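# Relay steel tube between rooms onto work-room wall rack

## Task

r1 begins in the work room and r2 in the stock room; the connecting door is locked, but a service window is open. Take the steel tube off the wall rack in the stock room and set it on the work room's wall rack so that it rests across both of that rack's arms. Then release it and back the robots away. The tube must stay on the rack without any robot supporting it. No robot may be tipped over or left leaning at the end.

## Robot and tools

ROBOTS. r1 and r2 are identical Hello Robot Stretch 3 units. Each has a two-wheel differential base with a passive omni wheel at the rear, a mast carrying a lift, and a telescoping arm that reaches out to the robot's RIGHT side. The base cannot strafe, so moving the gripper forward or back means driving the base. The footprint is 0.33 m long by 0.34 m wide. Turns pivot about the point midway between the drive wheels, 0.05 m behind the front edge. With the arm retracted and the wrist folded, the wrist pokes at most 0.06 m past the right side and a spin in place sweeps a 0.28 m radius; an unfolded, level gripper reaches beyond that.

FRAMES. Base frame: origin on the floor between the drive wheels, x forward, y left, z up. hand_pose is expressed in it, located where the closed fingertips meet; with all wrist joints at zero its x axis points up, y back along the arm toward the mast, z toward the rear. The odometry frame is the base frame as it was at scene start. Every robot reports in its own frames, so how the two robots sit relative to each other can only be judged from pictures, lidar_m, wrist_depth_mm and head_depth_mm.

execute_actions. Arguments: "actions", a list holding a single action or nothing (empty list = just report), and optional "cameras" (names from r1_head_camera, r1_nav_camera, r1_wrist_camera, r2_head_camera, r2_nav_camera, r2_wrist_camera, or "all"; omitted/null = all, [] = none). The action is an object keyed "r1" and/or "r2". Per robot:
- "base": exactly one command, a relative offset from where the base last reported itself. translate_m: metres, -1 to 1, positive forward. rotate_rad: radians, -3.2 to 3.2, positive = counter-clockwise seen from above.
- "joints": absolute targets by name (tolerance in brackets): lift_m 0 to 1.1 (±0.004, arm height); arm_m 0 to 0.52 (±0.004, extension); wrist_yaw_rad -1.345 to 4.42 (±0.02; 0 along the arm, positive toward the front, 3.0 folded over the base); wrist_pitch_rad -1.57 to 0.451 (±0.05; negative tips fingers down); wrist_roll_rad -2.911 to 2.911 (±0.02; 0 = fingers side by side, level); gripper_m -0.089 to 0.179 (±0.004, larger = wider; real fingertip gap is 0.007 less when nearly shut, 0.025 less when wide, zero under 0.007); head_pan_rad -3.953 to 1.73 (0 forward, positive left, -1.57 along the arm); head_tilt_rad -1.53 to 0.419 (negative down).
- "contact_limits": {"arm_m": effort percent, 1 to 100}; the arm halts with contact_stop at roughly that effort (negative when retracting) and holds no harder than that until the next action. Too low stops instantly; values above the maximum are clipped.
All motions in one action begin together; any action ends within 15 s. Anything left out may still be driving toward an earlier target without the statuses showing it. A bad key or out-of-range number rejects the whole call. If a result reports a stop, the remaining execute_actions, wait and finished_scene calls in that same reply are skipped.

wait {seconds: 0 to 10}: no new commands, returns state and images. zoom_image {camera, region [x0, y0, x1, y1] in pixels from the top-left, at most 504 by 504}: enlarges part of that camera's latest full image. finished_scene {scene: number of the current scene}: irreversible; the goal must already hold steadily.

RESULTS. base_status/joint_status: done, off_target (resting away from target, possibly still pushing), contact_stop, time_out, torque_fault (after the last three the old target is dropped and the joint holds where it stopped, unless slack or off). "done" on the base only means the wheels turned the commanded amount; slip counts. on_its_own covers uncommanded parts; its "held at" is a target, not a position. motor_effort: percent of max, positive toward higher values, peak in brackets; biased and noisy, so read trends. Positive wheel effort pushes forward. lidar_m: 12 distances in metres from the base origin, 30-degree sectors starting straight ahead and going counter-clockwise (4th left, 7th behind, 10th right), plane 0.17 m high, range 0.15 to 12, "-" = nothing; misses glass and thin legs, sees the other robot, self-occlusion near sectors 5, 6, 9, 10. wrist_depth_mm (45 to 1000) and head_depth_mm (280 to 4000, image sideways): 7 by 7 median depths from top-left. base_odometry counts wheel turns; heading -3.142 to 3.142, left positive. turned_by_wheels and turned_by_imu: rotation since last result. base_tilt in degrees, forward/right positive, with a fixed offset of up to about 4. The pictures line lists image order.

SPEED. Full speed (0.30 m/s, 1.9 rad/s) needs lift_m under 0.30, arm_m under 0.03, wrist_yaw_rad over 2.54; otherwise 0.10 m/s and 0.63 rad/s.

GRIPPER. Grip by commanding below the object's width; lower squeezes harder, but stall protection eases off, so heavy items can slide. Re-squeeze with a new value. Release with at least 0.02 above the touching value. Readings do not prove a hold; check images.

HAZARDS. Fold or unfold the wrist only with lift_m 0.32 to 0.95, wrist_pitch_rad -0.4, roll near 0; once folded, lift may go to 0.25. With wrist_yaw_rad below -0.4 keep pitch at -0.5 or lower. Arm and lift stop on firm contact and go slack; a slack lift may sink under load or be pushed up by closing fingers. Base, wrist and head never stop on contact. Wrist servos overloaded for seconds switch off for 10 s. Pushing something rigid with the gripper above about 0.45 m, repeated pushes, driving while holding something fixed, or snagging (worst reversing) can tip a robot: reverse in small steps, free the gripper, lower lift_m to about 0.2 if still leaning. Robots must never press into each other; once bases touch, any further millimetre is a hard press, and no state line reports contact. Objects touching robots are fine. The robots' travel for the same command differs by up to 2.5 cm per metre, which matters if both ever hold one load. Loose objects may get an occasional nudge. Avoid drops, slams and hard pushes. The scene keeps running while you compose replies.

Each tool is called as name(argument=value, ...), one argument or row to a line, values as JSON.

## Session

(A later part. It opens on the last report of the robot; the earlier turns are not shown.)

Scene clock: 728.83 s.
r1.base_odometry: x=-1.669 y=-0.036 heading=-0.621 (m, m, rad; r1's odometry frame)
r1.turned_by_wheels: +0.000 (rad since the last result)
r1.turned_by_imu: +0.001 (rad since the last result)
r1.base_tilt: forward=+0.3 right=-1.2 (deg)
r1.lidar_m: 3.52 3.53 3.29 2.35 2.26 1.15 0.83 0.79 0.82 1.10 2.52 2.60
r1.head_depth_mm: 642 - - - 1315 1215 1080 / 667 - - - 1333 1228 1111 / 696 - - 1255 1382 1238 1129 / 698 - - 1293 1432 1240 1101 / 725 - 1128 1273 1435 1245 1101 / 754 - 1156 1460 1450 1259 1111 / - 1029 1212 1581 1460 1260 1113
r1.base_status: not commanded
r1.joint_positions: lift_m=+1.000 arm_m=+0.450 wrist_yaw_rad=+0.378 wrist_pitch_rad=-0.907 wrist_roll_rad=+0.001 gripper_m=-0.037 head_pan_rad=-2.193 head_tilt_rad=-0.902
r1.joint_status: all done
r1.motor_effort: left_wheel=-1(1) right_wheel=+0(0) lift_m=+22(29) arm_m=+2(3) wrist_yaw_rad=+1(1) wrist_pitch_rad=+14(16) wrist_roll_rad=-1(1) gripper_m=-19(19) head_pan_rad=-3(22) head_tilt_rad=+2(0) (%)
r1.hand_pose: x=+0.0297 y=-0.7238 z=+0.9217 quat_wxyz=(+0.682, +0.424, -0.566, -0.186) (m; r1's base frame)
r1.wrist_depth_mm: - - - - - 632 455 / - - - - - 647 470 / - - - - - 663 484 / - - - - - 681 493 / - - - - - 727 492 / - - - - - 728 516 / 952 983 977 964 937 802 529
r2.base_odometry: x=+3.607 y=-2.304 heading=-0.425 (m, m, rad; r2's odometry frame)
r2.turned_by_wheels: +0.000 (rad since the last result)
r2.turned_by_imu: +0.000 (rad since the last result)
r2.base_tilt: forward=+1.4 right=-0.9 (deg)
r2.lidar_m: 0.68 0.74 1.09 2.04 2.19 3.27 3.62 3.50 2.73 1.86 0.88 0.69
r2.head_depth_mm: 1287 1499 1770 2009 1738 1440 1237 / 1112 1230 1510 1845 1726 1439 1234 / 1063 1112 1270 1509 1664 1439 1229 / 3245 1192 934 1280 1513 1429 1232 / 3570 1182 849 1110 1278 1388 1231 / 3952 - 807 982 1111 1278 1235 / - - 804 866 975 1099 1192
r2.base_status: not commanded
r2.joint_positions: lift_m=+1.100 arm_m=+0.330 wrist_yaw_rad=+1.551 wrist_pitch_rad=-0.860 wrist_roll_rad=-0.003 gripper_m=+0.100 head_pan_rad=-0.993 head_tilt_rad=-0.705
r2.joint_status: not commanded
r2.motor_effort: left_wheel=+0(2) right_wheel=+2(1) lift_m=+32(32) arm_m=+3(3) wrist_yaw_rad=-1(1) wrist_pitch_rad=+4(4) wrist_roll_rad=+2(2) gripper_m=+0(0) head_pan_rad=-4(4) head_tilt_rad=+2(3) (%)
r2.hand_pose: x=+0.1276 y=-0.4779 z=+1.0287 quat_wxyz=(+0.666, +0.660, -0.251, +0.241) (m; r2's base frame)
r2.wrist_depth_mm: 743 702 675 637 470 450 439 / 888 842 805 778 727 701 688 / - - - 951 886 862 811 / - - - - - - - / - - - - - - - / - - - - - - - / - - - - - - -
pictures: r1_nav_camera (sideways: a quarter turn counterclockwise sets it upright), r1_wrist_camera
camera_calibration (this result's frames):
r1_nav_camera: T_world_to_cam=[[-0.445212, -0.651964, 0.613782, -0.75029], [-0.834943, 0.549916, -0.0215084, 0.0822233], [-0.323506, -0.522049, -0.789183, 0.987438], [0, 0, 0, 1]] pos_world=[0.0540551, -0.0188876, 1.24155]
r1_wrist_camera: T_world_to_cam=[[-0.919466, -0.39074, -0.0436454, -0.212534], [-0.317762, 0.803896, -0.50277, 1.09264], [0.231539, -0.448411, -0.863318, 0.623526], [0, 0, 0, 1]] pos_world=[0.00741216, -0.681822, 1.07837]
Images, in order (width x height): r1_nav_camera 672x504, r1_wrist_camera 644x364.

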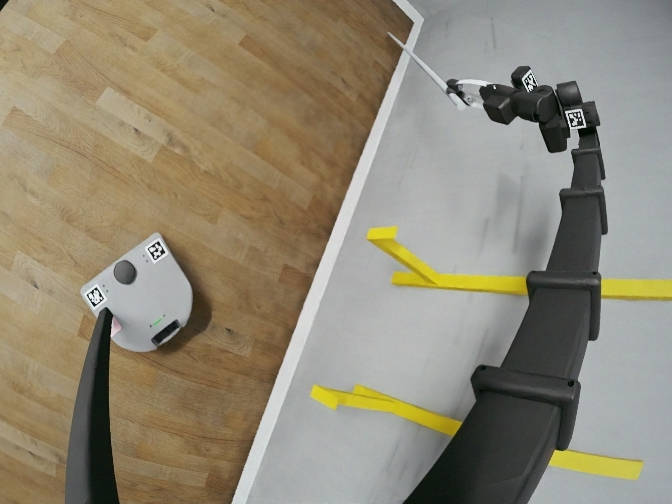

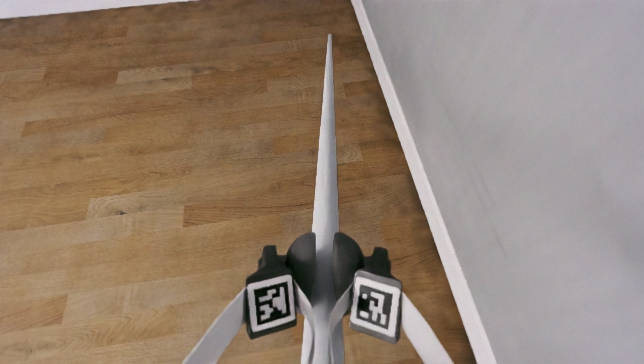

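Rotate CW 1.03 in 5 steps.

execute_actions(
  actions=[
    {"r1":{"base":{"rotate_rad":-0.2},"joints":{"wrist_yaw_rad":0.64}}},
  ],
  cameras=[],
)

execute_actions(
  actions=[
    {"r1":{"base":{"rotate_rad":-0.2},"joints":{"wrist_yaw_rad":0.9}}},
  ],
  cameras=["r1_wrist_camera"],
)

execute_actions(
  actions=[
    {"r1":{"base":{"rotate_rad":-0.2},"joints":{"wrist_yaw_rad":1.14}}},
  ],
  cameras=[],
)

execute_actions(
  actions=[
    {"r1":{"base":{"rotate_rad":-0.22},"joints":{"wrist_yaw_rad":1.38}}},
  ],
  cameras=["r1_wrist_camera"],
)

execute_actions(
  actions=[
    {"r1":{"base":{"rotate_rad":-0.22},"joints":{"wrist_yaw_rad":1.6,"head_pan_rad":-1.1,"head_tilt_rad":-0.7}}},
  ],
  cameras=["r1_wrist_camera","r1_nav_camera","r1_head_camera"],
)

Scene clock: 730.50 s.
r1.base_odometry: x=-1.669 y=-0.036 heading=-0.821 (m, m, rad; r1's odometry frame)
r1.turned_by_wheels: -0.200 (rad since the last result)
r1.turned_by_imu: -0.197 (rad since the last result)
r1.base_tilt: forward=+0.3 right=-1.2 (deg)
r1.lidar_m: 3.00 3.55 3.56 2.54 2.25 1.49 0.90 0.79 0.79 0.94 1.71 2.53
r1.head_depth_mm: 626 - - - 1344 1220 1081 / 653 - - - 1346 1229 1100 / 667 - - 1207 1356 1235 1131 / 667 - - 1206 1391 1237 1100 / 664 - 986 1198 1414 1253 1101 / 664 - 997 1116 1448 1252 1107 / - 880 1021 1270 1458 1268 1115
r1.base_status: done
r1.joint_positions: lift_m=+1.000 arm_m=+0.450 wrist_yaw_rad=+0.638 wrist_pitch_rad=-0.910 wrist_roll_rad=+0.001 gripper_m=-0.037 head_pan_rad=-2.193 head_tilt_rad=-0.902
r1.joint_status: all done
r1.motor_effort: left_wheel=+2(7) right_wheel=-3(11) lift_m=+22(22) arm_m=+2(2) wrist_yaw_rad=+1(3) wrist_pitch_rad=+15(15) wrist_roll_rad=-1(1) gripper_m=-19(19) head_pan_rad=-3(3) head_tilt_rad=+1(1) (%)
r1.hand_pose: x=+0.0608 y=-0.7060 z=+0.9214 quat_wxyz=(+0.701, +0.494, -0.506, -0.096) (m; r1's base frame)
r1.wrist_depth_mm: - - - - 987 555 386 / - - - - - 557 388 / - - - - - 572 396 / - - - - - 584 409 / - - - - - 606 418 / - - - - - 617 416 / 953 986 958 971 901 637 421
r2.base_odometry: x=+3.607 y=-2.304 heading=-0.425 (m, m, rad; r2's odometry frame)
r2.turned_by_wheels: +0.000 (rad since the last result)
r2.turned_by_imu: +0.000 (rad since the last result)
r2.base_tilt: forward=+1.3 right=-0.9 (deg)
r2.lidar_m: 0.68 0.73 1.09 2.04 2.19 3.26 3.62 3.50 2.73 1.86 0.88 0.69
r2.head_depth_mm: 1276 1491 1787 2017 1726 1441 1228 / 1108 1231 1509 1837 1722 1441 1235 / 1069 1120 1281 1504 1668 1427 1236 / 3203 1189 935 1272 1503 1440 1238 / 3533 1176 845 1112 1269 1390 1230 / 3943 - 802 978 1108 1265 1236 / - - 805 867 975 1107 1198
r2.base_status: not commanded
r2.joint_positions: lift_m=+1.100 arm_m=+0.330 wrist_yaw_rad=+1.551 wrist_pitch_rad=-0.860 wrist_roll_rad=-0.003 gripper_m=+0.100 head_pan_rad=-0.993 head_tilt_rad=-0.705
r2.joint_status: not commanded
r2.motor_effort: left_wheel=+0(1) right_wheel=+1(1) lift_m=+32(32) arm_m=+3(2) wrist_yaw_rad=-1(1) wrist_pitch_rad=+4(4) wrist_roll_rad=+1(2) gripper_m=+0(0) head_pan_rad=-4(4) head_tilt_rad=+2(2) (%)
r2.hand_pose: x=+0.1276 y=-0.4779 z=+1.0287 quat_wxyz=(+0.666, +0.660, -0.251, +0.241) (m; r2's base frame)
r2.wrist_depth_mm: 716 709 662 662 467 448 445 / 903 826 840 783 727 714 680 / - - 990 976 917 851 807 / - - - - - - - / - - - - - - - / - - - - - - - / - - - - - - -
pictures: none
No camera images: the call's "cameras" was empty. Leave "cameras" out to get every camera's image.

Scene clock: 731.73 s.
r1.base_odometry: x=-1.669 y=-0.036 heading=-1.021 (m, m, rad; r1's odometry frame)
r1.turned_by_wheels: -0.200 (rad since the last result)
r1.turned_by_imu: -0.197 (rad since the last result)
r1.base_tilt: forward=+0.3 right=-1.2 (deg)
r1.lidar_m: 2.71 3.59 3.53 2.91 2.29 2.22 1.02 0.80 0.79 0.85 1.26 2.52
r1.head_depth_mm: 663 - - - 1345 1216 1079 / 666 - - - 1365 1225 1104 / 650 - - 1162 1361 1235 1127 / 649 - - 1156 1368 1236 1100 / 636 - 958 1117 1368 1246 1100 / 635 - 929 1109 1382 1246 1106 / - 786 893 1003 1382 1264 1112
r1.base_status: done
r1.joint_positions: lift_m=+1.000 arm_m=+0.450 wrist_yaw_rad=+0.898 wrist_pitch_rad=-0.910 wrist_roll_rad=+0.001 gripper_m=-0.037 head_pan_rad=-2.193 head_tilt_rad=-0.902
r1.joint_status: all done
r1.motor_effort: left_wheel=+2(7) right_wheel=-2(11) lift_m=+22(23) arm_m=+2(2) wrist_yaw_rad=+1(1) wrist_pitch_rad=+15(15) wrist_roll_rad=-1(1) gripper_m=-19(19) head_pan_rad=-3(3) head_tilt_rad=+1(1) (%)
r1.hand_pose: x=+0.0866 y=-0.6811 z=+0.9214 quat_wxyz=(+0.707, +0.556, -0.438, -0.005) (m; r1's base frame)
r1.wrist_depth_mm: - - - - 942 490 330 / - - - - 934 488 331 / - - - - 962 484 335 / - - - - 963 495 333 / - - - - - 509 339 / - - - - 913 510 341 / 979 951 917 937 933 509 349
r2.base_odometry: x=+3.607 y=-2.304 heading=-0.425 (m, m, rad; r2's odometry frame)
r2.turned_by_wheels: +0.000 (rad since the last result)
r2.turned_by_imu: +0.000 (rad since the last result)
r2.base_tilt: forward=+1.4 right=-0.9 (deg)
r2.lidar_m: 0.68 0.73 1.09 2.04 2.20 3.28 3.62 3.51 2.74 1.86 0.88 0.69
r2.head_depth_mm: 1289 1489 1777 1995 1744 1454 1233 / 1104 1233 1509 1808 1725 1435 1236 / 1066 1113 1288 1495 1675 1437 1233 / 3236 1194 934 1277 1505 1443 1235 / 3580 1180 845 1119 1274 1400 1230 / 3930 - 807 983 1104 1271 1234 / - - 806 867 977 1108 1196
r2.base_status: not commanded
r2.joint_positions: lift_m=+1.100 arm_m=+0.330 wrist_yaw_rad=+1.551 wrist_pitch_rad=-0.860 wrist_roll_rad=-0.003 gripper_m=+0.100 head_pan_rad=-0.993 head_tilt_rad=-0.705
r2.joint_status: not commanded
r2.motor_effort: left_wheel=-1(1) right_wheel=+1(1) lift_m=+31(32) arm_m=+2(3) wrist_yaw_rad=-1(1) wrist_pitch_rad=+4(4) wrist_roll_rad=+2(1) gripper_m=+0(0) head_pan_rad=-4(4) head_tilt_rad=+2(2) (%)
r2.hand_pose: x=+0.1276 y=-0.4779 z=+1.0287 quat_wxyz=(+0.666, +0.660, -0.251, +0.241) (m; r2's base frame)
r2.wrist_depth_mm: 728 688 676 639 472 446 441 / 872 864 825 770 746 720 682 / - - - 948 889 866 820 / - - - - - - - / - - - - - - - / - - - - - - - / - - - - - - -
pictures: r1_wrist_camera
camera_calibration (this result's frames):
r1_wrist_camera: T_world_to_cam=[[-0.604062, -0.795738, -0.0437004, -0.44661], [-0.675985, 0.540654, -0.500738, 0.926108], [0.422083, -0.272936, -0.864495, 0.733306], [0, 0, 0, 1]] pos_world=[0.046739, -0.655943, 1.07816]
Images, in order (width x height): r1_wrist_camera 644x364.

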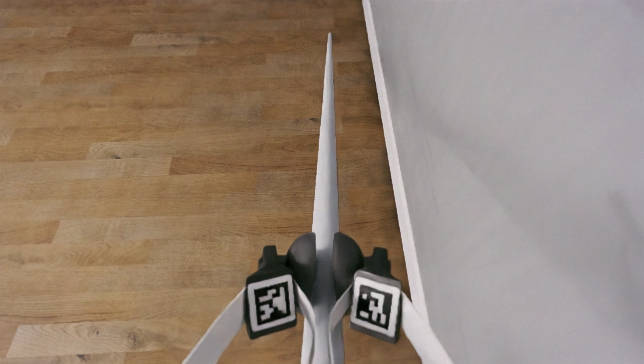

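Scene clock: 732.93 s.
r1.base_odometry: x=-1.669 y=-0.036 heading=-1.221 (m, m, rad; r1's odometry frame)
r1.turned_by_wheels: -0.200 (rad since the last result)
r1.turned_by_imu: -0.197 (rad since the last result)
r1.base_tilt: forward=+0.3 right=-1.2 (deg)
r1.lidar_m: 2.56 3.30 3.53 3.56 2.41 2.25 1.25 0.85 0.79 0.80 1.03 2.40
r1.head_depth_mm: 725 - - - 1342 1216 1075 / 708 - - - 1383 1229 1102 / 691 - - 1272 1388 1243 1126 / 666 - - 846 1372 1242 1098 / 622 - 920 1095 1355 1249 1101 / 622 - 888 1055 1333 1256 1102 / - 751 851 1019 1280 1261 1119
r1.base_status: done
r1.joint_positions: lift_m=+1.000 arm_m=+0.450 wrist_yaw_rad=+1.138 wrist_pitch_rad=-0.910 wrist_roll_rad=+0.001 gripper_m=-0.037 head_pan_rad=-2.193 head_tilt_rad=-0.902
r1.joint_status: all done
r1.motor_effort: left_wheel=+2(9) right_wheel=-2(11) lift_m=+23(22) arm_m=+3(2) wrist_yaw_rad=+1(2) wrist_pitch_rad=+15(16) wrist_roll_rad=-1(1) gripper_m=-19(19) head_pan_rad=-3(3) head_tilt_rad=+2(0) (%)
r1.hand_pose: x=+0.1040 y=-0.6529 z=+0.9213 quat_wxyz=(+0.703, +0.604, -0.368, +0.080) (m; r1's base frame)
r1.wrist_depth_mm: - - - - 864 423 284 / - - - - 844 429 282 / - - - - 880 430 284 / - - - - 867 432 283 / - - - - 876 426 282 / - - - - 743 428 284 / 966 972 359 351 354 351 251
r2.base_odometry: x=+3.607 y=-2.304 heading=-0.425 (m, m, rad; r2's odometry frame)
r2.turned_by_wheels: +0.000 (rad since the last result)
r2.turned_by_imu: +0.000 (rad since the last result)
r2.base_tilt: forward=+1.4 right=-0.9 (deg)
r2.lidar_m: 0.68 0.73 1.09 2.04 2.19 3.26 3.63 3.52 2.74 1.86 0.88 0.69
r2.head_depth_mm: 1278 1499 1774 2027 1740 1451 1241 / 1108 1225 1514 1853 1716 1442 1238 / 1067 1113 1270 1516 1686 1441 1230 / 3241 1184 936 1275 1496 1435 1230 / 3594 1187 843 1107 1279 1389 1237 / 3903 - 804 978 1104 1268 1227 / - - 802 866 973 1107 1194
r2.base_status: not commanded
r2.joint_positions: lift_m=+1.100 arm_m=+0.330 wrist_yaw_rad=+1.551 wrist_pitch_rad=-0.860 wrist_roll_rad=-0.003 gripper_m=+0.100 head_pan_rad=-0.993 head_tilt_rad=-0.705
r2.joint_status: not commanded
r2.motor_effort: left_wheel=+0(1) right_wheel=+1(1) lift_m=+31(32) arm_m=+3(2) wrist_yaw_rad=-1(1) wrist_pitch_rad=+4(4) wrist_roll_rad=+1(2) gripper_m=+0(0) head_pan_rad=-5(4) head_tilt_rad=+2(2) (%)
r2.hand_pose: x=+0.1276 y=-0.4779 z=+1.0287 quat_wxyz=(+0.666, +0.660, -0.251, +0.241) (m; r2's base frame)
r2.wrist_depth_mm: 727 716 665 639 468 449 437 / 868 836 827 789 751 702 683 / - - 985 963 905 880 814 / - - - - - - - / - - - - - - - / - - - - - - - / - - - - - - -
pictures: none
No camera images: the call's "cameras" was empty. Leave "cameras" out to get every camera's image.

Scene clock: 734.20 s.
r1.base_odometry: x=-1.669 y=-0.036 heading=-1.441 (m, m, rad; r1's odometry frame)
r1.turned_by_wheels: -0.220 (rad since the last result)
r1.turned_by_imu: -0.217 (rad since the last result)
r1.base_tilt: forward=+0.3 right=-1.3 (deg)
r1.lidar_m: 2.52 2.85 3.57 3.53 2.69 2.26 1.76 0.95 0.79 0.79 0.89 1.46
r1.head_depth_mm: 847 - - - 1348 1221 1081 / 801 - - - 1401 1225 1107 / 762 - - 1400 1426 1237 1126 / 717 - - 1244 1404 1242 1096 / 669 - 963 1087 1356 1248 1099 / 641 - 874 1019 1292 1255 1109 / - 728 828 979 1181 1261 1113
r1.base_status: done
r1.joint_positions: lift_m=+1.000 arm_m=+0.450 wrist_yaw_rad=+1.378 wrist_pitch_rad=-0.910 wrist_roll_rad=+0.001 gripper_m=-0.037 head_pan_rad=-2.193 head_tilt_rad=-0.902
r1.joint_status: all done
r1.motor_effort: left_wheel=+2(8) right_wheel=-3(13) lift_m=+23(22) arm_m=+2(2) wrist_yaw_rad=+1(4) wrist_pitch_rad=+15(16) wrist_roll_rad=-1(1) gripper_m=-19(18) head_pan_rad=-3(3) head_tilt_rad=+2(1) (%)
r1.hand_pose: x=+0.1142 y=-0.6215 z=+0.9213 quat_wxyz=(+0.688, +0.644, -0.293, +0.163) (m; r1's base frame)
r1.wrist_depth_mm: - - - - 778 379 249 / - - - - 787 370 247 / - - - - 788 374 211 / - - - - 766 345 233 / - - - 413 422 343 244 / - - - - 577 371 243 / 982 960 981 908 757 366 246
r2.base_odometry: x=+3.607 y=-2.304 heading=-0.425 (m, m, rad; r2's odometry frame)
r2.turned_by_wheels: +0.000 (rad since the last result)
r2.turned_by_imu: +0.000 (rad since the last result)
r2.base_tilt: forward=+1.4 right=-0.9 (deg)
r2.lidar_m: 0.68 0.73 1.09 2.04 2.20 3.27 3.62 3.49 2.73 1.87 0.88 0.69
r2.head_depth_mm: 1284 1494 1785 2010 1723 1443 1235 / 1109 1232 1498 1826 1724 1437 1233 / 1067 1119 1281 1504 1672 1447 1231 / 3256 1186 938 1275 1509 1439 1234 / 3575 1175 846 1113 1277 1401 1236 / 3925 - 807 979 1106 1269 1238 / - - 802 867 981 1103 1196
r2.base_status: not commanded
r2.joint_positions: lift_m=+1.100 arm_m=+0.330 wrist_yaw_rad=+1.551 wrist_pitch_rad=-0.860 wrist_roll_rad=-0.003 gripper_m=+0.100 head_pan_rad=-0.993 head_tilt_rad=-0.705
r2.joint_status: not commanded
r2.motor_effort: left_wheel=+0(2) right_wheel=+1(1) lift_m=+31(32) arm_m=+2(2) wrist_yaw_rad=-1(1) wrist_pitch_rad=+4(4) wrist_roll_rad=+2(1) gripper_m=+0(0) head_pan_rad=-4(4) head_tilt_rad=+2(2) (%)
r2.hand_pose: x=+0.1276 y=-0.4779 z=+1.0287 quat_wxyz=(+0.666, +0.660, -0.251, +0.241) (m; r2's base frame)
r2.wrist_depth_mm: 737 704 676 638 472 448 444 / 913 838 793 794 744 703 684 / - - - 953 940 831 803 / - - - - - - 988 / - - - - - - - / - - - - - - - / - - - - - - -
pictures: r1_wrist_camera
camera_calibration (this result's frames):
r1_wrist_camera: T_world_to_cam=[[-0.168222, -0.984779, -0.0437139, -0.549715], [-0.849582, 0.167331, -0.500211, 0.699757], [0.499913, -0.0470078, -0.864799, 0.869691], [0, 0, 0, 1]] pos_world=[0.0672573, -0.617557, 1.0781]
Images, in order (width x height): r1_wrist_camera 644x364.

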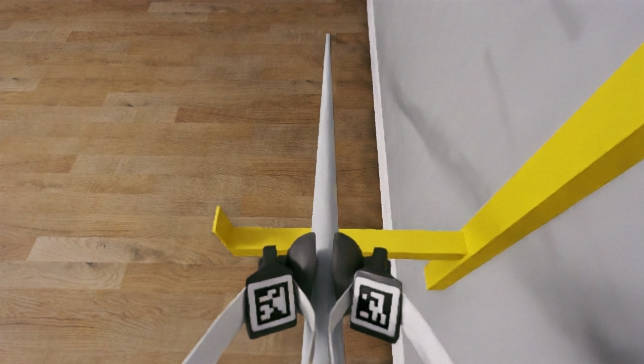

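Scene clock: 735.47 s.
r1.base_odometry: x=-1.669 y=-0.036 heading=-1.661 (m, m, rad; r1's odometry frame)
r1.turned_by_wheels: -0.220 (rad since the last result)
r1.turned_by_imu: -0.217 (rad since the last result)
r1.base_tilt: forward=+0.2 right=-1.2 (deg)
r1.lidar_m: 2.52 2.62 3.56 3.54 3.24 2.34 2.26 1.13 0.82 0.79 0.82 1.12
r1.head_depth_mm: 619 682 759 878 1003 1184 1141 / 643 717 805 918 1078 1259 1153 / 667 744 843 950 1157 1316 1162 / 693 785 895 1005 1224 1375 1169 / 741 839 958 1102 1333 1384 1177 / 776 884 1027 1219 1504 1396 1182 / 821 939 1096 1328 1585 1397 1186
r1.base_status: done
r1.joint_positions: lift_m=+1.000 arm_m=+0.450 wrist_yaw_rad=+1.598 wrist_pitch_rad=-0.911 wrist_roll_rad=+0.001 gripper_m=-0.037 head_pan_rad=-1.107 head_tilt_rad=-0.705
r1.joint_status: all done
r1.motor_effort: left_wheel=+2(8) right_wheel=-2(13) lift_m=+23(22) arm_m=+1(2) wrist_yaw_rad=+1(3) wrist_pitch_rad=+15(16) wrist_roll_rad=-1(1) gripper_m=-19(19) head_pan_rad=+3(34) head_tilt_rad=+3(19) (%)
r1.hand_pose: x=+0.1167 y=-0.5912 z=+0.9213 quat_wxyz=(+0.666, +0.672, -0.220, +0.238) (m; r1's base frame)
r1.wrist_depth_mm: - - - - 772 307 240 / - - - - 751 331 238 / - - - - 656 355 236 / - - - 488 510 362 237 / - - - - 721 356 234 / - - - - 640 357 234 / 944 954 987 938 732 358 235
r2.base_odometry: x=+3.607 y=-2.304 heading=-0.425 (m, m, rad; r2's odometry frame)
r2.turned_by_wheels: +0.000 (rad since the last result)
r2.turned_by_imu: +0.000 (rad since the last result)
r2.base_tilt: forward=+1.3 right=-0.9 (deg)
r2.lidar_m: 0.68 0.74 1.09 2.04 2.20 3.28 3.62 3.52 2.74 1.86 0.88 0.69
r2.head_depth_mm: 1270 1507 1777 2026 1724 1448 1233 / 1106 1234 1506 1839 1731 1444 1234 / 1072 1117 1280 1502 1676 1443 1235 / 3196 1190 933 1280 1495 1445 1232 / 3575 1183 845 1110 1276 1402 1231 / 3867 - 807 979 1106 1272 1229 / - - 802 863 977 1109 1191
r2.base_status: not commanded
r2.joint_positions: lift_m=+1.100 arm_m=+0.330 wrist_yaw_rad=+1.551 wrist_pitch_rad=-0.860 wrist_roll_rad=-0.003 gripper_m=+0.100 head_pan_rad=-0.993 head_tilt_rad=-0.705
r2.joint_status: not commanded
r2.motor_effort: left_wheel=-1(1) right_wheel=+1(1) lift_m=+32(32) arm_m=+3(4) wrist_yaw_rad=-1(1) wrist_pitch_rad=+4(4) wrist_roll_rad=+2(1) gripper_m=+0(0) head_pan_rad=-4(5) head_tilt_rad=+1(2) (%)
r2.hand_pose: x=+0.1276 y=-0.4779 z=+1.0287 quat_wxyz=(+0.666, +0.660, -0.251, +0.241) (m; r2's base frame)
r2.wrist_depth_mm: 755 711 691 631 475 449 439 / 886 839 795 782 743 711 696 / - - 975 976 931 876 824 / - - - - - - - / - - - - - - - / - - - - - - - / - - - - - - -
pictures: r1_head_camera (sideways: a quarter turn clockwise sets it upright), r1_nav_camera (sideways: a quarter turn counterclockwise sets it upright), r1_wrist_camera
camera_calibration (this result's frames):
r1_head_camera: T_world_to_cam=[[-0.216449, 0.565312, -0.795972, 1.0597], [0.892924, 0.444295, 0.072732, -0.098715], [0.394762, -0.694999, -0.600948, 0.732377], [0, 0, 0, 1]] pos_world=[0.028401, -0.0462008, 1.29079]
r1_nav_camera: T_world_to_cam=[[0.308351, -0.57639, 0.756765, -0.941212], [-0.874299, -0.485206, -0.0133155, 0.0718016], [0.374862, -0.657533, -0.653551, 0.806787], [0, 0, 0, 1]] pos_world=[0.0505666, 0.022822, 1.24051]
r1_wrist_camera: T_world_to_cam=[[0.0508374, -0.997749, -0.0437208, -0.55274], [-0.865773, -0.0222057, -0.499944, 0.586374], [0.497848, 0.0632681, -0.864954, 0.935412], [0, 0, 0, 1]] pos_world=[0.0700744, -0.597657, 1.07808]
Images, in order (width x height): r1_head_camera 896x504, r1_nav_camera 672x504, r1_wrist_camera 644x364.

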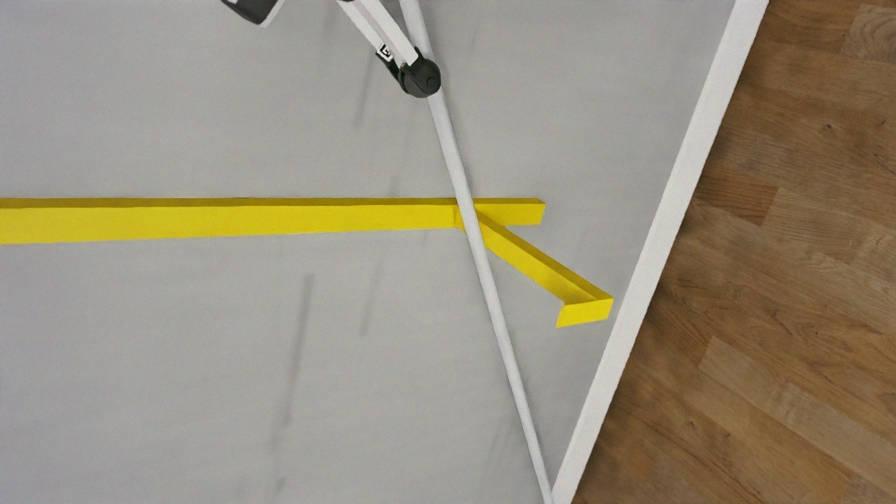

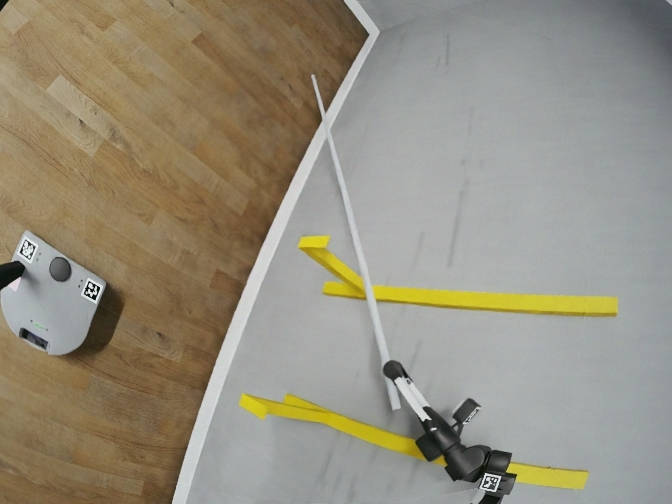

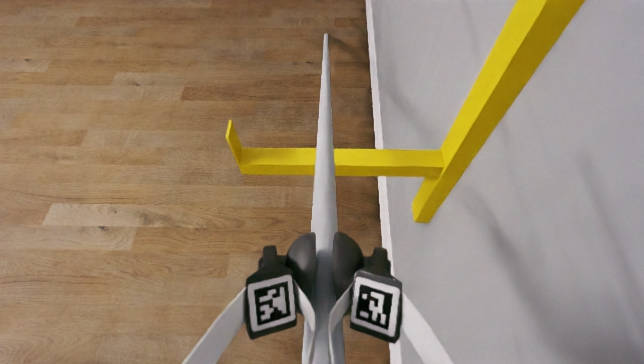

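execute_actions(
  actions=[
    {"r1":{"base":{"translate_m":-0.3},"joints":{"lift_m":1.1,"wrist_pitch_rad":-0.85}}},
  ],
  cameras=[],
)

execute_actions(
  actions=[
    {"r1":{"base":{"translate_m":-0.3},"joints":{"wrist_pitch_rad":-0.78,"head_pan_rad":-0.8}}},
  ],
  cameras=["r1_wrist_camera","r1_nav_camera"],
)

execute_actions(
  actions=[
    {"r1":{"base":{"translate_m":-0.2},"joints":{"wrist_pitch_rad":-0.62,"lift_m":0.95}}},
  ],
  cameras=["r1_wrist_camera","r1_nav_camera"],
)

Scene clock: 739.93 s.
r1.base_odometry: x=-1.642 y=+0.262 heading=-1.660 (m, m, rad; r1's odometry frame)
r1.turned_by_wheels: +0.001 (rad since the last result)
r1.turned_by_imu: +0.003 (rad since the last result)
r1.base_tilt: forward=+0.3 right=-1.2 (deg)
r1.lidar_m: 2.82 2.92 3.71 3.54 2.79 2.03 1.95 1.14 0.83 0.79 0.82 1.12
r1.head_depth_mm: 620 682 773 868 1003 1193 1150 / 632 706 780 916 1077 1264 1153 / 676 747 831 962 1117 1325 1162 / 707 793 904 1057 1218 1367 1172 / 741 839 965 1124 1378 1374 1178 / 776 875 1019 1173 1518 1393 1180 / 818 943 1106 1272 1602 1397 1191
r1.base_status: done
r1.joint_positions: lift_m=+1.100 arm_m=+0.450 wrist_yaw_rad=+1.598 wrist_pitch_rad=-0.810 wrist_roll_rad=+0.001 gripper_m=-0.037 head_pan_rad=-1.107 head_tilt_rad=-0.705
r1.joint_status: all done
r1.on_its_own: wrist_pitch_rad is at rest, and its effort (-21) is outside its rest range (-20 to +32)
r1.motor_effort: left_wheel=+10(12) right_wheel=-18(25) lift_m=+22(22) arm_m=+2(3) wrist_yaw_rad=+1(1) wrist_pitch_rad=-21(26) wrist_roll_rad=-1(1) gripper_m=-19(19) head_pan_rad=+3(3) head_tilt_rad=+3(3) (%)
r1.hand_pose: x=+0.1377 y=-0.5906 z=+1.0363 quat_wxyz=(+0.653, +0.660, -0.253, +0.271) (m; r1's base frame)
r1.wrist_depth_mm: - - - - 823 372 243 / - - - - 665 371 232 / - - - - 716 366 207 / - - - - 763 367 226 / - - - - 732 313 240 / - - - - 494 365 239 / - - - - 732 364 240
r2.base_odometry: x=+3.607 y=-2.304 heading=-0.425 (m, m, rad; r2's odometry frame)
r2.turned_by_wheels: +0.000 (rad since the last result)
r2.turned_by_imu: +0.000 (rad since the last result)
r2.base_tilt: forward=+1.4 right=-0.9 (deg)
r2.lidar_m: 0.68 0.73 1.09 2.04 2.19 3.28 3.62 3.50 2.74 1.86 0.88 0.70
r2.head_depth_mm: 1283 1489 1781 2014 1727 1441 1241 / 1117 1220 1508 1825 1718 1440 1232 / 1071 1120 1283 1500 1674 1439 1234 / 3232 1185 938 1280 1493 1443 1236 / 3571 1182 847 1105 1265 1395 1234 / 3850 - 808 982 1109 1265 1230 / - - 805 866 983 1112 1197
r2.base_status: not commanded
r2.joint_positions: lift_m=+1.100 arm_m=+0.330 wrist_yaw_rad=+1.551 wrist_pitch_rad=-0.860 wrist_roll_rad=-0.003 gripper_m=+0.100 head_pan_rad=-0.993 head_tilt_rad=-0.705
r2.joint_status: not commanded
r2.motor_effort: left_wheel=-1(1) right_wheel=+1(1) lift_m=+32(32) arm_m=+3(3) wrist_yaw_rad=-1(1) wrist_pitch_rad=+4(4) wrist_roll_rad=+2(2) gripper_m=+0(0) head_pan_rad=-4(4) head_tilt_rad=+3(2) (%)
r2.hand_pose: x=+0.1276 y=-0.4779 z=+1.0287 quat_wxyz=(+0.666, +0.660, -0.251, +0.241) (m; r2's base frame)
r2.wrist_depth_mm: 719 710 663 656 469 450 437 / 873 843 814 763 736 694 674 / - - 995 932 887 856 826 / - - - - - - - / - - - - - - - / - - - - - - - / - - - - - - -
pictures: none
No camera images: the call's "cameras" was empty. Leave "cameras" out to get every camera's image.

Scene clock: 744.07 s.
r1.base_odometry: x=-1.616 y=+0.561 heading=-1.659 (m, m, rad; r1's odometry frame)
r1.turned_by_wheels: +0.001 (rad since the last result)
r1.turned_by_imu: +0.002 (rad since the last result)
r1.base_tilt: forward=+0.3 right=-1.3 (deg)
r1.lidar_m: 3.01 3.27 3.68 3.54 2.36 1.72 1.65 1.14 0.83 0.80 0.82 1.12
r1.head_depth_mm: 690 759 827 945 1073 1240 1150 / 734 816 900 1040 1208 1317 1154 / 805 897 1007 1127 1377 1361 1158 / 883 996 1117 1274 1548 1365 1173 / 954 1092 1243 1543 1667 1386 1170 / 1079 1247 1486 1831 1692 1397 1177 / 1207 1437 1767 2074 1693 1396 1185
r1.base_status: done
r1.joint_positions: lift_m=+1.100 arm_m=+0.450 wrist_yaw_rad=+1.598 wrist_pitch_rad=-0.765 wrist_roll_rad=+0.001 gripper_m=-0.037 head_pan_rad=-0.807 head_tilt_rad=-0.705
r1.joint_status: all done
r1.motor_effort: left_wheel=+8(10) right_wheel=-13(27) lift_m=+21(22) arm_m=+2(3) wrist_yaw_rad=+1(1) wrist_pitch_rad=-8(20) wrist_roll_rad=-1(1) gripper_m=-19(19) head_pan_rad=+3(22) head_tilt_rad=+1(4) (%)
r1.hand_pose: x=+0.1467 y=-0.5904 z=+1.0437 quat_wxyz=(+0.647, +0.654, -0.268, +0.286) (m; r1's base frame)
r1.wrist_depth_mm: - - - - 811 374 245 / - - - - 795 369 247 / - - - - 769 367 244 / - - - 678 665 367 243 / - - - - 763 369 244 / - - - - 647 364 242 / - - - - 750 363 242
r2.base_odometry: x=+3.607 y=-2.304 heading=-0.425 (m, m, rad; r2's odometry frame)
r2.turned_by_wheels: +0.000 (rad since the last result)
r2.turned_by_imu: +0.000 (rad since the last result)
r2.base_tilt: forward=+1.3 right=-0.9 (deg)
r2.lidar_m: 0.68 0.73 1.09 2.04 2.19 3.27 3.62 3.50 2.74 1.86 0.88 0.69
r2.head_depth_mm: 1285 1488 1780 2020 1725 1439 1230 / 1107 1230 1516 1826 1720 1447 1239 / 1064 1119 1281 1517 1680 1440 1235 / 3252 1188 931 1279 1493 1433 1233 / 3561 1178 841 1113 1265 1403 1230 / 3897 - 802 982 1104 1265 1233 / - - 804 866 977 1104 1192
r2.base_status: not commanded
r2.joint_positions: lift_m=+1.100 arm_m=+0.330 wrist_yaw_rad=+1.551 wrist_pitch_rad=-0.860 wrist_roll_rad=-0.003 gripper_m=+0.100 head_pan_rad=-0.993 head_tilt_rad=-0.705
r2.joint_status: not commanded
r2.motor_effort: left_wheel=-1(1) right_wheel=+1(1) lift_m=+32(32) arm_m=+3(3) wrist_yaw_rad=-1(1) wrist_pitch_rad=+4(4) wrist_roll_rad=+2(1) gripper_m=+0(1) head_pan_rad=-4(4) head_tilt_rad=+2(2) (%)
r2.hand_pose: x=+0.1276 y=-0.4779 z=+1.0287 quat_wxyz=(+0.666, +0.660, -0.251, +0.241) (m; r2's base frame)
r2.wrist_depth_mm: 737 711 680 667 467 459 441 / 893 836 812 759 741 700 695 / - - 997 945 890 847 821 / - - - - - - - / - - - - - - - / - - - - - - - / - - - - - - -
pictures: r1_nav_camera (sideways: a quarter turn counterclockwise sets it upright), r1_wrist_camera
camera_calibration (this result's frames):
r1_nav_camera: T_world_to_cam=[[0.464905, -0.45942, 0.756834, -0.942256], [-0.691789, -0.721977, -0.013311, 0.0706825], [0.552532, -0.517381, -0.653472, 0.8056], [0, 0, 0, 1]] pos_world=[0.0418372, 0.0349424, 1.24051]
r1_wrist_camera: T_world_to_cam=[[0.057132, -0.997572, -0.0398242, -0.55295], [-0.784032, -0.0201355, -0.620393, 0.788576], [0.618085, 0.0666678, -0.783279, 0.925417], [0, 0, 0, 1]] pos_world=[0.0778741, -0.597425, 1.19207]
Images, in order (width x height): r1_nav_camera 672x504, r1_wrist_camera 644x364.

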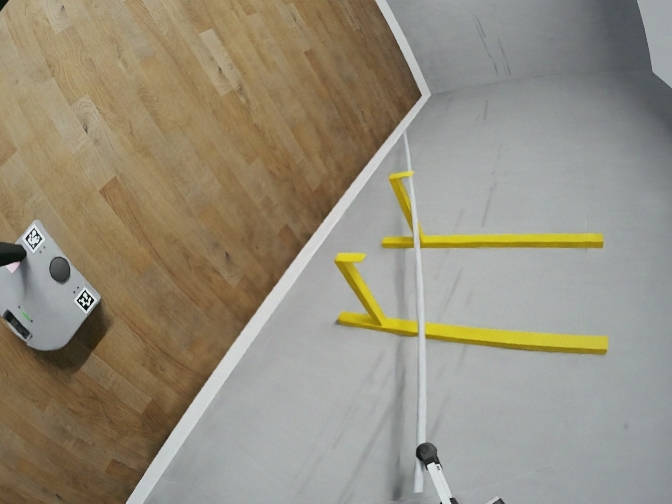

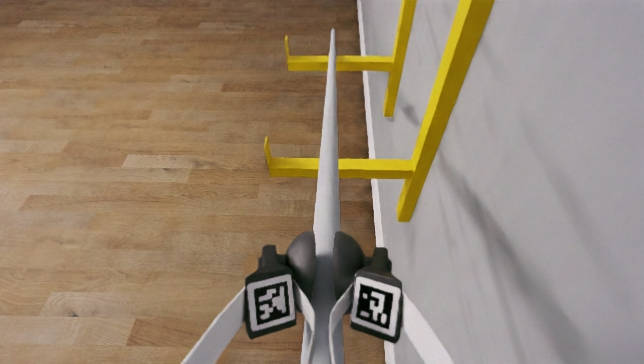

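Scene clock: 747.07 s.
r1.base_odometry: x=-1.598 y=+0.760 heading=-1.659 (m, m, rad; r1's odometry frame)
r1.turned_by_wheels: +0.000 (rad since the last result)
r1.turned_by_imu: +0.002 (rad since the last result)
r1.base_tilt: forward=+0.3 right=-1.2 (deg)
r1.lidar_m: 3.04 3.44 3.67 3.52 2.07 1.51 1.45 1.14 0.83 0.80 0.83 1.13
r1.head_depth_mm: 695 758 842 942 1067 1240 1144 / 746 827 926 1044 1214 1316 1151 / 810 906 1021 1174 1384 1364 1156 / 867 981 1130 1331 1553 1369 1163 / 975 1114 1261 1499 1664 1371 1172 / 1074 1244 1456 1857 1687 1389 1176 / 1222 1441 1705 2060 1694 1395 1193
r1.base_status: done
r1.joint_positions: lift_m=+0.950 arm_m=+0.450 wrist_yaw_rad=+1.598 wrist_pitch_rad=-0.622 wrist_roll_rad=+0.001 gripper_m=-0.037 head_pan_rad=-0.807 head_tilt_rad=-0.705
r1.joint_status: all done
r1.motor_effort: left_wheel=+6(6) right_wheel=-9(18) lift_m=+18(19) arm_m=+2(2) wrist_yaw_rad=+1(1) wrist_pitch_rad=+1(13) wrist_roll_rad=-1(1) gripper_m=-19(19) head_pan_rad=+3(3) head_tilt_rad=+1(2) (%)
r1.hand_pose: x=+0.1727 y=-0.5896 z=+0.9198 quat_wxyz=(+0.625, +0.634, -0.314, +0.331) (m; r1's base frame)
r1.wrist_depth_mm: - - - - 789 381 248 / - - - - 693 376 247 / - - - 747 720 376 246 / - - - - 767 372 243 / - - - - 774 372 244 / - - - - 677 369 244 / - - - 997 760 362 246
r2.base_odometry: x=+3.607 y=-2.304 heading=-0.425 (m, m, rad; r2's odometry frame)
r2.turned_by_wheels: +0.000 (rad since the last result)
r2.turned_by_imu: +0.000 (rad since the last result)
r2.base_tilt: forward=+1.3 right=-0.8 (deg)
r2.lidar_m: 0.68 0.73 1.09 2.04 2.19 3.28 3.63 3.49 2.74 1.86 0.88 0.69
r2.head_depth_mm: 1281 1486 1785 2020 1740 1434 1234 / 1111 1225 1509 1824 1724 1439 1235 / 1067 1121 1277 1505 1669 1435 1244 / 3309 1189 938 1278 1494 1444 1232 / 3587 1178 845 1107 1275 1390 1233 / 3936 - 805 982 1111 1276 1234 / - - 806 863 980 1105 1202
r2.base_status: not commanded
r2.joint_positions: lift_m=+1.100 arm_m=+0.330 wrist_yaw_rad=+1.551 wrist_pitch_rad=-0.860 wrist_roll_rad=-0.003 gripper_m=+0.100 head_pan_rad=-0.993 head_tilt_rad=-0.705
r2.joint_status: not commanded
r2.motor_effort: left_wheel=-1(1) right_wheel=+1(1) lift_m=+32(32) arm_m=+3(3) wrist_yaw_rad=+0(1) wrist_pitch_rad=+4(4) wrist_roll_rad=+1(1) gripper_m=+0(0) head_pan_rad=-4(4) head_tilt_rad=+2(3) (%)
r2.hand_pose: x=+0.1276 y=-0.4779 z=+1.0287 quat_wxyz=(+0.666, +0.660, -0.251, +0.241) (m; r2's base frame)
r2.wrist_depth_mm: 716 679 681 662 477 450 440 / 885 845 816 763 740 732 685 / - - - 956 916 864 825 / - - - - - - - / - - - - - - - / - - - - - - - / - - - - - - -
pictures: r1_nav_camera (sideways: a quarter turn counterclockwise sets it upright), r1_wrist_camera
camera_calibration (this result's frames):
r1_nav_camera: T_world_to_cam=[[0.464857, -0.459314, 0.756927, -0.942378], [-0.691746, -0.722018, -0.0133048, 0.0706742], [0.552627, -0.517416, -0.653364, 0.805459], [0, 0, 0, 1]] pos_world=[0.0418412, 0.0349381, 1.24051]
r1_wrist_camera: T_world_to_cam=[[0.0626129, -0.997418, -0.0351759, -0.563768], [-0.687926, -0.017596, -0.725568, 0.813729], [0.723075, 0.0696283, -0.687251, 0.707547], [0, 0, 0, 1]] pos_world=[0.0834747, -0.597259, 1.05685]
Images, in order (width x height): r1_nav_camera 672x504, r1_wrist_camera 644x364.

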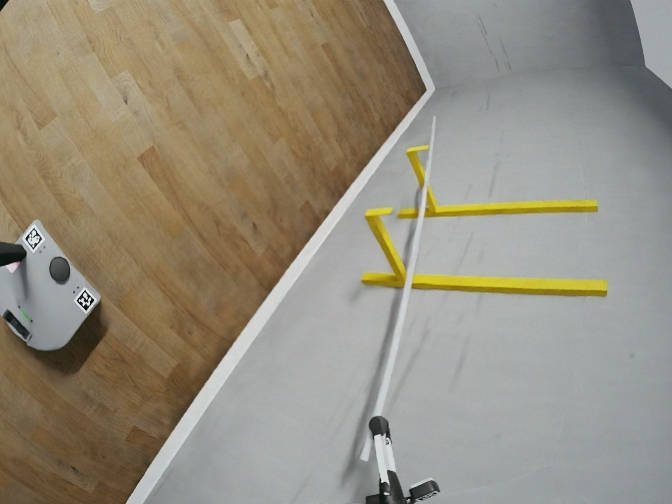

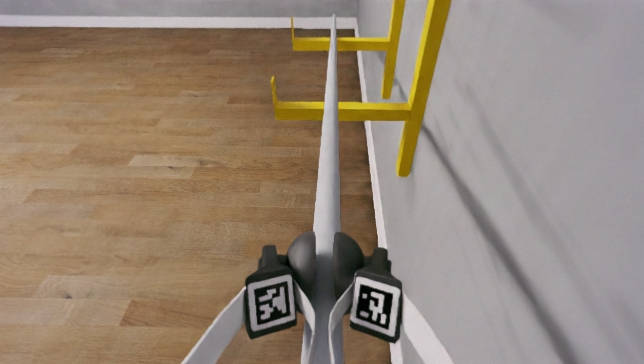

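execute_actions(
  actions=[
    {"r1":{"base":{"translate_m":-0.07},"joints":{"wrist_pitch_rad":-0.42,"lift_m":0.7}}},
  ],
  cameras=["r1_wrist_camera"],
)

execute_actions(
  actions=[
    {"r1":{"joints":{"gripper_m":0.08}}},
  ],
  cameras=[],
)

execute_actions(
  actions=[
    {"r1":{"base":{"translate_m":-0.3},"joints":{"lift_m":0.85,"head_pan_rad":-0.5,"head_tilt_rad":-0.5}}},
  ],
  cameras=["r1_head_camera","r1_nav_camera"],
)

Scene clock: 750.47 s.
r1.base_odometry: x=-1.592 y=+0.830 heading=-1.659 (m, m, rad; r1's odometry frame)
r1.turned_by_wheels: +0.000 (rad since the last result)
r1.turned_by_imu: +0.001 (rad since the last result)
r1.base_tilt: forward=+0.2 right=-1.3 (deg)
r1.lidar_m: 3.04 3.54 3.66 3.51 1.98 1.44 1.38 1.14 0.83 0.80 0.83 1.12
r1.head_depth_mm: 692 761 840 945 1076 1250 1144 / 747 828 925 1045 1210 1327 1155 / 813 898 1021 1151 1375 1363 1158 / 881 987 1124 1296 1545 1378 1165 / 978 1110 1295 1536 1666 1378 1175 / 1084 1243 1447 1868 1692 1393 1182 / 1215 1439 1659 2084 1705 1400 1184
r1.base_status: done
r1.joint_positions: lift_m=+0.700 arm_m=+0.450 wrist_yaw_rad=+1.598 wrist_pitch_rad=-0.453 wrist_roll_rad=+0.001 gripper_m=-0.037 head_pan_rad=-0.807 head_tilt_rad=-0.705
r1.joint_status: all done
r1.motor_effort: left_wheel=-2(7) right_wheel=+5(18) lift_m=+16(18) arm_m=+2(2) wrist_yaw_rad=+1(1) wrist_pitch_rad=+16(23) wrist_roll_rad=-1(1) gripper_m=-19(18) head_pan_rad=+3(3) head_tilt_rad=+2(2) (%)
r1.hand_pose: x=+0.1984 y=-0.5889 z=+0.7051 quat_wxyz=(+0.594, +0.605, -0.367, +0.383) (m; r1's base frame)
r1.wrist_depth_mm: - - - - 794 381 247 / - - - - 687 379 244 / - - - - 744 370 248 / - - - - 770 372 245 / - - - - 777 370 243 / - - - - 646 365 242 / 850 842 820 807 712 369 242
r2.base_odometry: x=+3.607 y=-2.304 heading=-0.425 (m, m, rad; r2's odometry frame)
r2.turned_by_wheels: +0.000 (rad since the last result)
r2.turned_by_imu: +0.000 (rad since the last result)
r2.base_tilt: forward=+1.4 right=-1.0 (deg)
r2.lidar_m: 0.68 0.74 1.09 2.04 2.19 3.25 3.62 3.53 2.73 1.86 0.88 0.69
r2.head_depth_mm: 1284 1495 1777 2005 1729 1444 1233 / 1117 1226 1511 1834 1728 1439 1234 / 1065 1121 1281 1500 1665 1448 1233 / 3251 1189 939 1279 1490 1432 1234 / 3590 1188 843 1104 1274 1400 1236 / 3939 - 808 982 1106 1272 1229 / - - 804 868 977 1106 1190
r2.base_status: not commanded
r2.joint_positions: lift_m=+1.100 arm_m=+0.330 wrist_yaw_rad=+1.551 wrist_pitch_rad=-0.860 wrist_roll_rad=-0.003 gripper_m=+0.100 head_pan_rad=-0.993 head_tilt_rad=-0.705
r2.joint_status: not commanded
r2.motor_effort: left_wheel=-1(1) right_wheel=+1(1) lift_m=+32(32) arm_m=+3(3) wrist_yaw_rad=-1(1) wrist_pitch_rad=+4(4) wrist_roll_rad=+1(2) gripper_m=+0(0) head_pan_rad=-4(4) head_tilt_rad=+3(1) (%)
r2.hand_pose: x=+0.1276 y=-0.4779 z=+1.0287 quat_wxyz=(+0.666, +0.660, -0.251, +0.241) (m; r2's base frame)
r2.wrist_depth_mm: 723 708 666 649 471 449 438 / 880 838 801 800 748 697 690 / - - - 956 896 859 801 / - - - - - - - / - - - - - - - / - - - - - - - / - - - - - - -
pictures: r1_wrist_camera
camera_calibration (this result's frames):
r1_wrist_camera: T_world_to_cam=[[0.068207, -0.997258, -0.0287026, -0.577774], [-0.555538, -0.0140676, -0.831372, 0.726097], [0.828689, 0.0726508, -0.554974, 0.428894], [0, 0, 0, 1]] pos_world=[0.0873624, -0.597135, 0.825099]
Images, in order (width x height): r1_wrist_camera 644x364.

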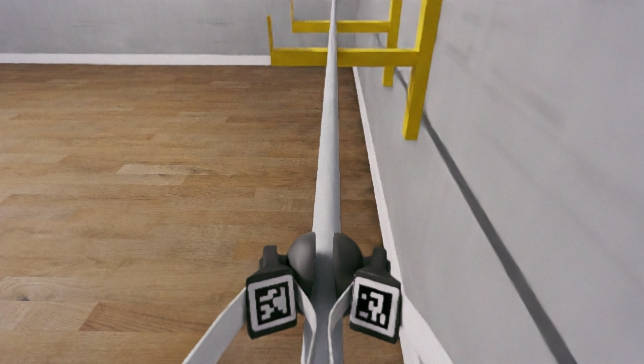

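Scene clock: 752.13 s.
r1.base_odometry: x=-1.592 y=+0.830 heading=-1.659 (m, m, rad; r1's odometry frame)
r1.turned_by_wheels: +0.000 (rad since the last result)
r1.turned_by_imu: +0.001 (rad since the last result)
r1.base_tilt: forward=+0.2 right=-1.2 (deg)
r1.lidar_m: 3.03 3.53 3.69 3.52 1.98 1.44 1.38 1.14 0.83 0.80 0.83 1.13
r1.head_depth_mm: 693 761 844 943 1078 1237 1147 / 748 829 925 1045 1213 1325 1155 / 810 905 1021 1152 1376 1358 1157 / 881 985 1122 1304 1559 1375 1166 / 973 1115 1298 1541 1680 1377 1168 / 1081 1253 1448 1848 1695 1393 1176 / 1220 1440 1656 2081 1710 1394 1189
r1.base_status: not commanded
r1.joint_positions: lift_m=+0.700 arm_m=+0.450 wrist_yaw_rad=+1.598 wrist_pitch_rad=-0.441 wrist_roll_rad=+0.001 gripper_m=+0.080 head_pan_rad=-0.807 head_tilt_rad=-0.705
r1.joint_status: all done
r1.motor_effort: left_wheel=+1(2) right_wheel=-2(6) lift_m=+17(17) arm_m=+3(3) wrist_yaw_rad=+1(1) wrist_pitch_rad=+10(18) wrist_roll_rad=-1(1) gripper_m=+1(83) head_pan_rad=+3(3) head_tilt_rad=+2(3) (%)
r1.hand_pose: x=+0.1999 y=-0.5889 z=+0.7076 quat_wxyz=(+0.592, +0.603, -0.370, +0.386) (m; r1's base frame)
r1.wrist_depth_mm: - - - - 805 376 246 / - - - - 659 381 246 / - - - - 718 375 245 / - - - - 792 375 247 / - - - - 854 372 246 / - - - 941 - 362 243 / 876 836 827 833 773 333 243
r2.base_odometry: x=+3.607 y=-2.304 heading=-0.425 (m, m, rad; r2's odometry frame)
r2.turned_by_wheels: +0.000 (rad since the last result)
r2.turned_by_imu: +0.000 (rad since the last result)
r2.base_tilt: forward=+1.3 right=-0.9 (deg)
r2.lidar_m: 0.68 0.73 1.09 2.04 2.19 3.27 3.63 3.50 2.73 1.87 0.88 0.69
r2.head_depth_mm: 1286 1497 1775 2015 1718 1450 1241 / 1108 1226 1513 1817 1735 1433 1236 / 1062 1114 1278 1506 1673 1445 1237 / 3256 1190 936 1281 1496 1435 1234 / 3632 1185 847 1114 1281 1392 1227 / 3874 - 803 980 1115 1269 1221 / - - 803 865 982 1108 1196
r2.base_status: not commanded
r2.joint_positions: lift_m=+1.100 arm_m=+0.330 wrist_yaw_rad=+1.551 wrist_pitch_rad=-0.860 wrist_roll_rad=-0.003 gripper_m=+0.100 head_pan_rad=-0.993 head_tilt_rad=-0.705
r2.joint_status: not commanded
r2.motor_effort: left_wheel=-1(1) right_wheel=+1(1) lift_m=+31(32) arm_m=+3(2) wrist_yaw_rad=-1(1) wrist_pitch_rad=+4(4) wrist_roll_rad=+2(2) gripper_m=+0(0) head_pan_rad=-4(3) head_tilt_rad=+3(2) (%)
r2.hand_pose: x=+0.1276 y=-0.4779 z=+1.0287 quat_wxyz=(+0.666, +0.660, -0.251, +0.241) (m; r2's base frame)
r2.wrist_depth_mm: 723 701 664 659 463 448 438 / 878 873 814 757 745 709 702 / - - 977 918 894 848 815 / - - - - - - - / - - - - - - - / - - - - - - - / - - - - - - -
pictures: none
No camera images: the call's "cameras" was empty. Leave "cameras" out to get every camera's image.

Scene clock: 756.50 s.
r1.base_odometry: x=-1.565 y=+1.129 heading=-1.659 (m, m, rad; r1's odometry frame)
r1.turned_by_wheels: +0.000 (rad since the last result)
r1.turned_by_imu: +0.002 (rad since the last result)
r1.base_tilt: forward=+0.2 right=-1.2 (deg)
r1.lidar_m: 3.05 3.85 3.67 3.51 1.54 1.13 1.08 1.12 0.83 0.80 0.83 1.13
r1.head_depth_mm: 871 924 990 1055 1129 1228 1251 / 985 1053 1132 1225 1331 1433 1279 / 1115 1199 1310 1409 1616 1580 1288 / 1331 1444 1601 1733 1905 1587 1295 / 1598 1794 2043 2325 2085 1610 1312 / 2020 2336 2789 2838 2095 1607 1315 / 2740 3106 3434 3022 2130 1623 1321
r1.base_status: done
r1.joint_positions: lift_m=+0.850 arm_m=+0.450 wrist_yaw_rad=+1.598 wrist_pitch_rad=-0.440 wrist_roll_rad=+0.001 gripper_m=+0.080 head_pan_rad=-0.507 head_tilt_rad=-0.507
r1.joint_status: all done
r1.motor_effort: left_wheel=+2(3) right_wheel=-2(7) lift_m=+20(19) arm_m=+2(2) wrist_yaw_rad=+1(1) wrist_pitch_rad=+10(11) wrist_roll_rad=-1(1) gripper_m=+0(1) head_pan_rad=+3(21) head_tilt_rad=+4(21) (%)
r1.hand_pose: x=+0.2001 y=-0.5889 z=+0.8576 quat_wxyz=(+0.592, +0.602, -0.371, +0.386) (m; r1's base frame)
r1.wrist_depth_mm: - - - - 797 388 250 / - - - - 802 382 251 / - - - - 779 378 246 / - - - - 780 378 249 / - - - - 854 373 249 / - - - - - 375 244 / - - - - 764 334 246
r2.base_odometry: x=+3.607 y=-2.304 heading=-0.425 (m, m, rad; r2's odometry frame)
r2.turned_by_wheels: +0.000 (rad since the last result)
r2.turned_by_imu: +0.000 (rad since the last result)
r2.base_tilt: forward=+1.3 right=-1.0 (deg)
r2.lidar_m: 0.68 0.73 1.09 2.04 2.19 3.26 3.62 3.51 2.74 1.86 0.88 0.69
r2.head_depth_mm: 1287 1495 1773 2001 1729 1439 1233 / 1109 1230 1514 1824 1731 1438 1229 / 1063 1120 1281 1507 1672 1442 1230 / 3281 1186 935 1279 1497 1430 1227 / 3580 1186 847 1111 1278 1401 1229 / 3895 - 806 981 1107 1264 1230 / - - 803 865 978 1104 1193
r2.base_status: not commanded
r2.joint_positions: lift_m=+1.100 arm_m=+0.330 wrist_yaw_rad=+1.551 wrist_pitch_rad=-0.860 wrist_roll_rad=-0.003 gripper_m=+0.100 head_pan_rad=-0.993 head_tilt_rad=-0.705
r2.joint_status: not commanded
r2.motor_effort: left_wheel=-1(1) right_wheel=+2(1) lift_m=+32(32) arm_m=+3(3) wrist_yaw_rad=-1(1) wrist_pitch_rad=+4(4) wrist_roll_rad=+2(2) gripper_m=+0(0) head_pan_rad=-4(4) head_tilt_rad=+3(3) (%)
r2.hand_pose: x=+0.1276 y=-0.4779 z=+1.0287 quat_wxyz=(+0.666, +0.660, -0.251, +0.241) (m; r2's base frame)
r2.wrist_depth_mm: 745 693 674 656 471 444 438 / 872 837 785 784 725 704 690 / - - - 939 902 870 823 / - - - - - - - / - - - - - - - / - - - - - - - / - - - - - - -
pictures: r1_head_camera (sideways: a quarter turn clockwise sets it upright), r1_nav_camera (sideways: a quarter turn counterclockwise sets it upright)
camera_calibration (this result's frames):
r1_head_camera: T_world_to_cam=[[-0.351019, 0.262719, -0.898757, 1.19455], [0.473503, 0.87787, 0.0716821, -0.0948083], [0.807824, -0.400403, -0.432548, 0.510752], [0, 0, 0, 1]] pos_world=[0.051605, -0.0260963, 1.30133]
r1_nav_camera: T_world_to_cam=[[0.438982, -0.22322, 0.870326, -1.09006], [-0.445991, -0.895026, -0.00460255, 0.057848], [0.779992, -0.386137, -0.492454, 0.594732], [0, 0, 0, 1]] pos_world=[0.0404306, 0.0381001, 1.24185]
Images, in order (width x height): r1_head_camera 896x504, r1_nav_camera 672x504.

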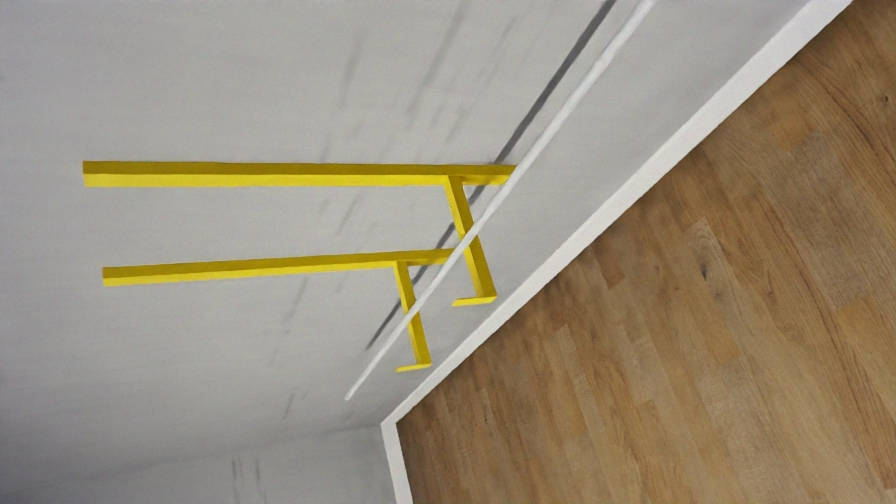

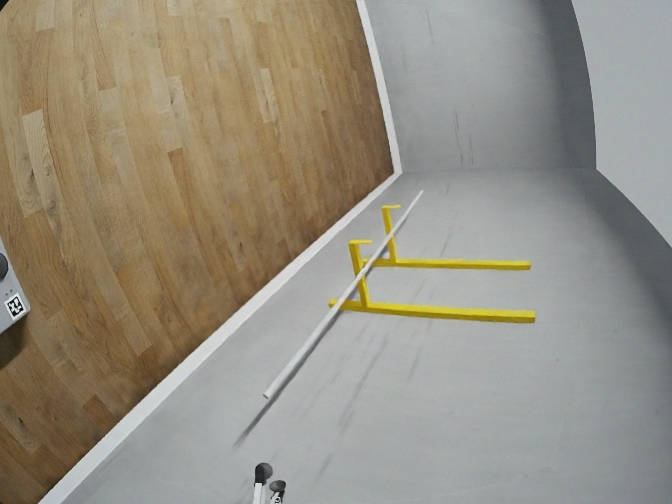

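finished_scene(
  scene=2,
)

The scene is finished: the task was done.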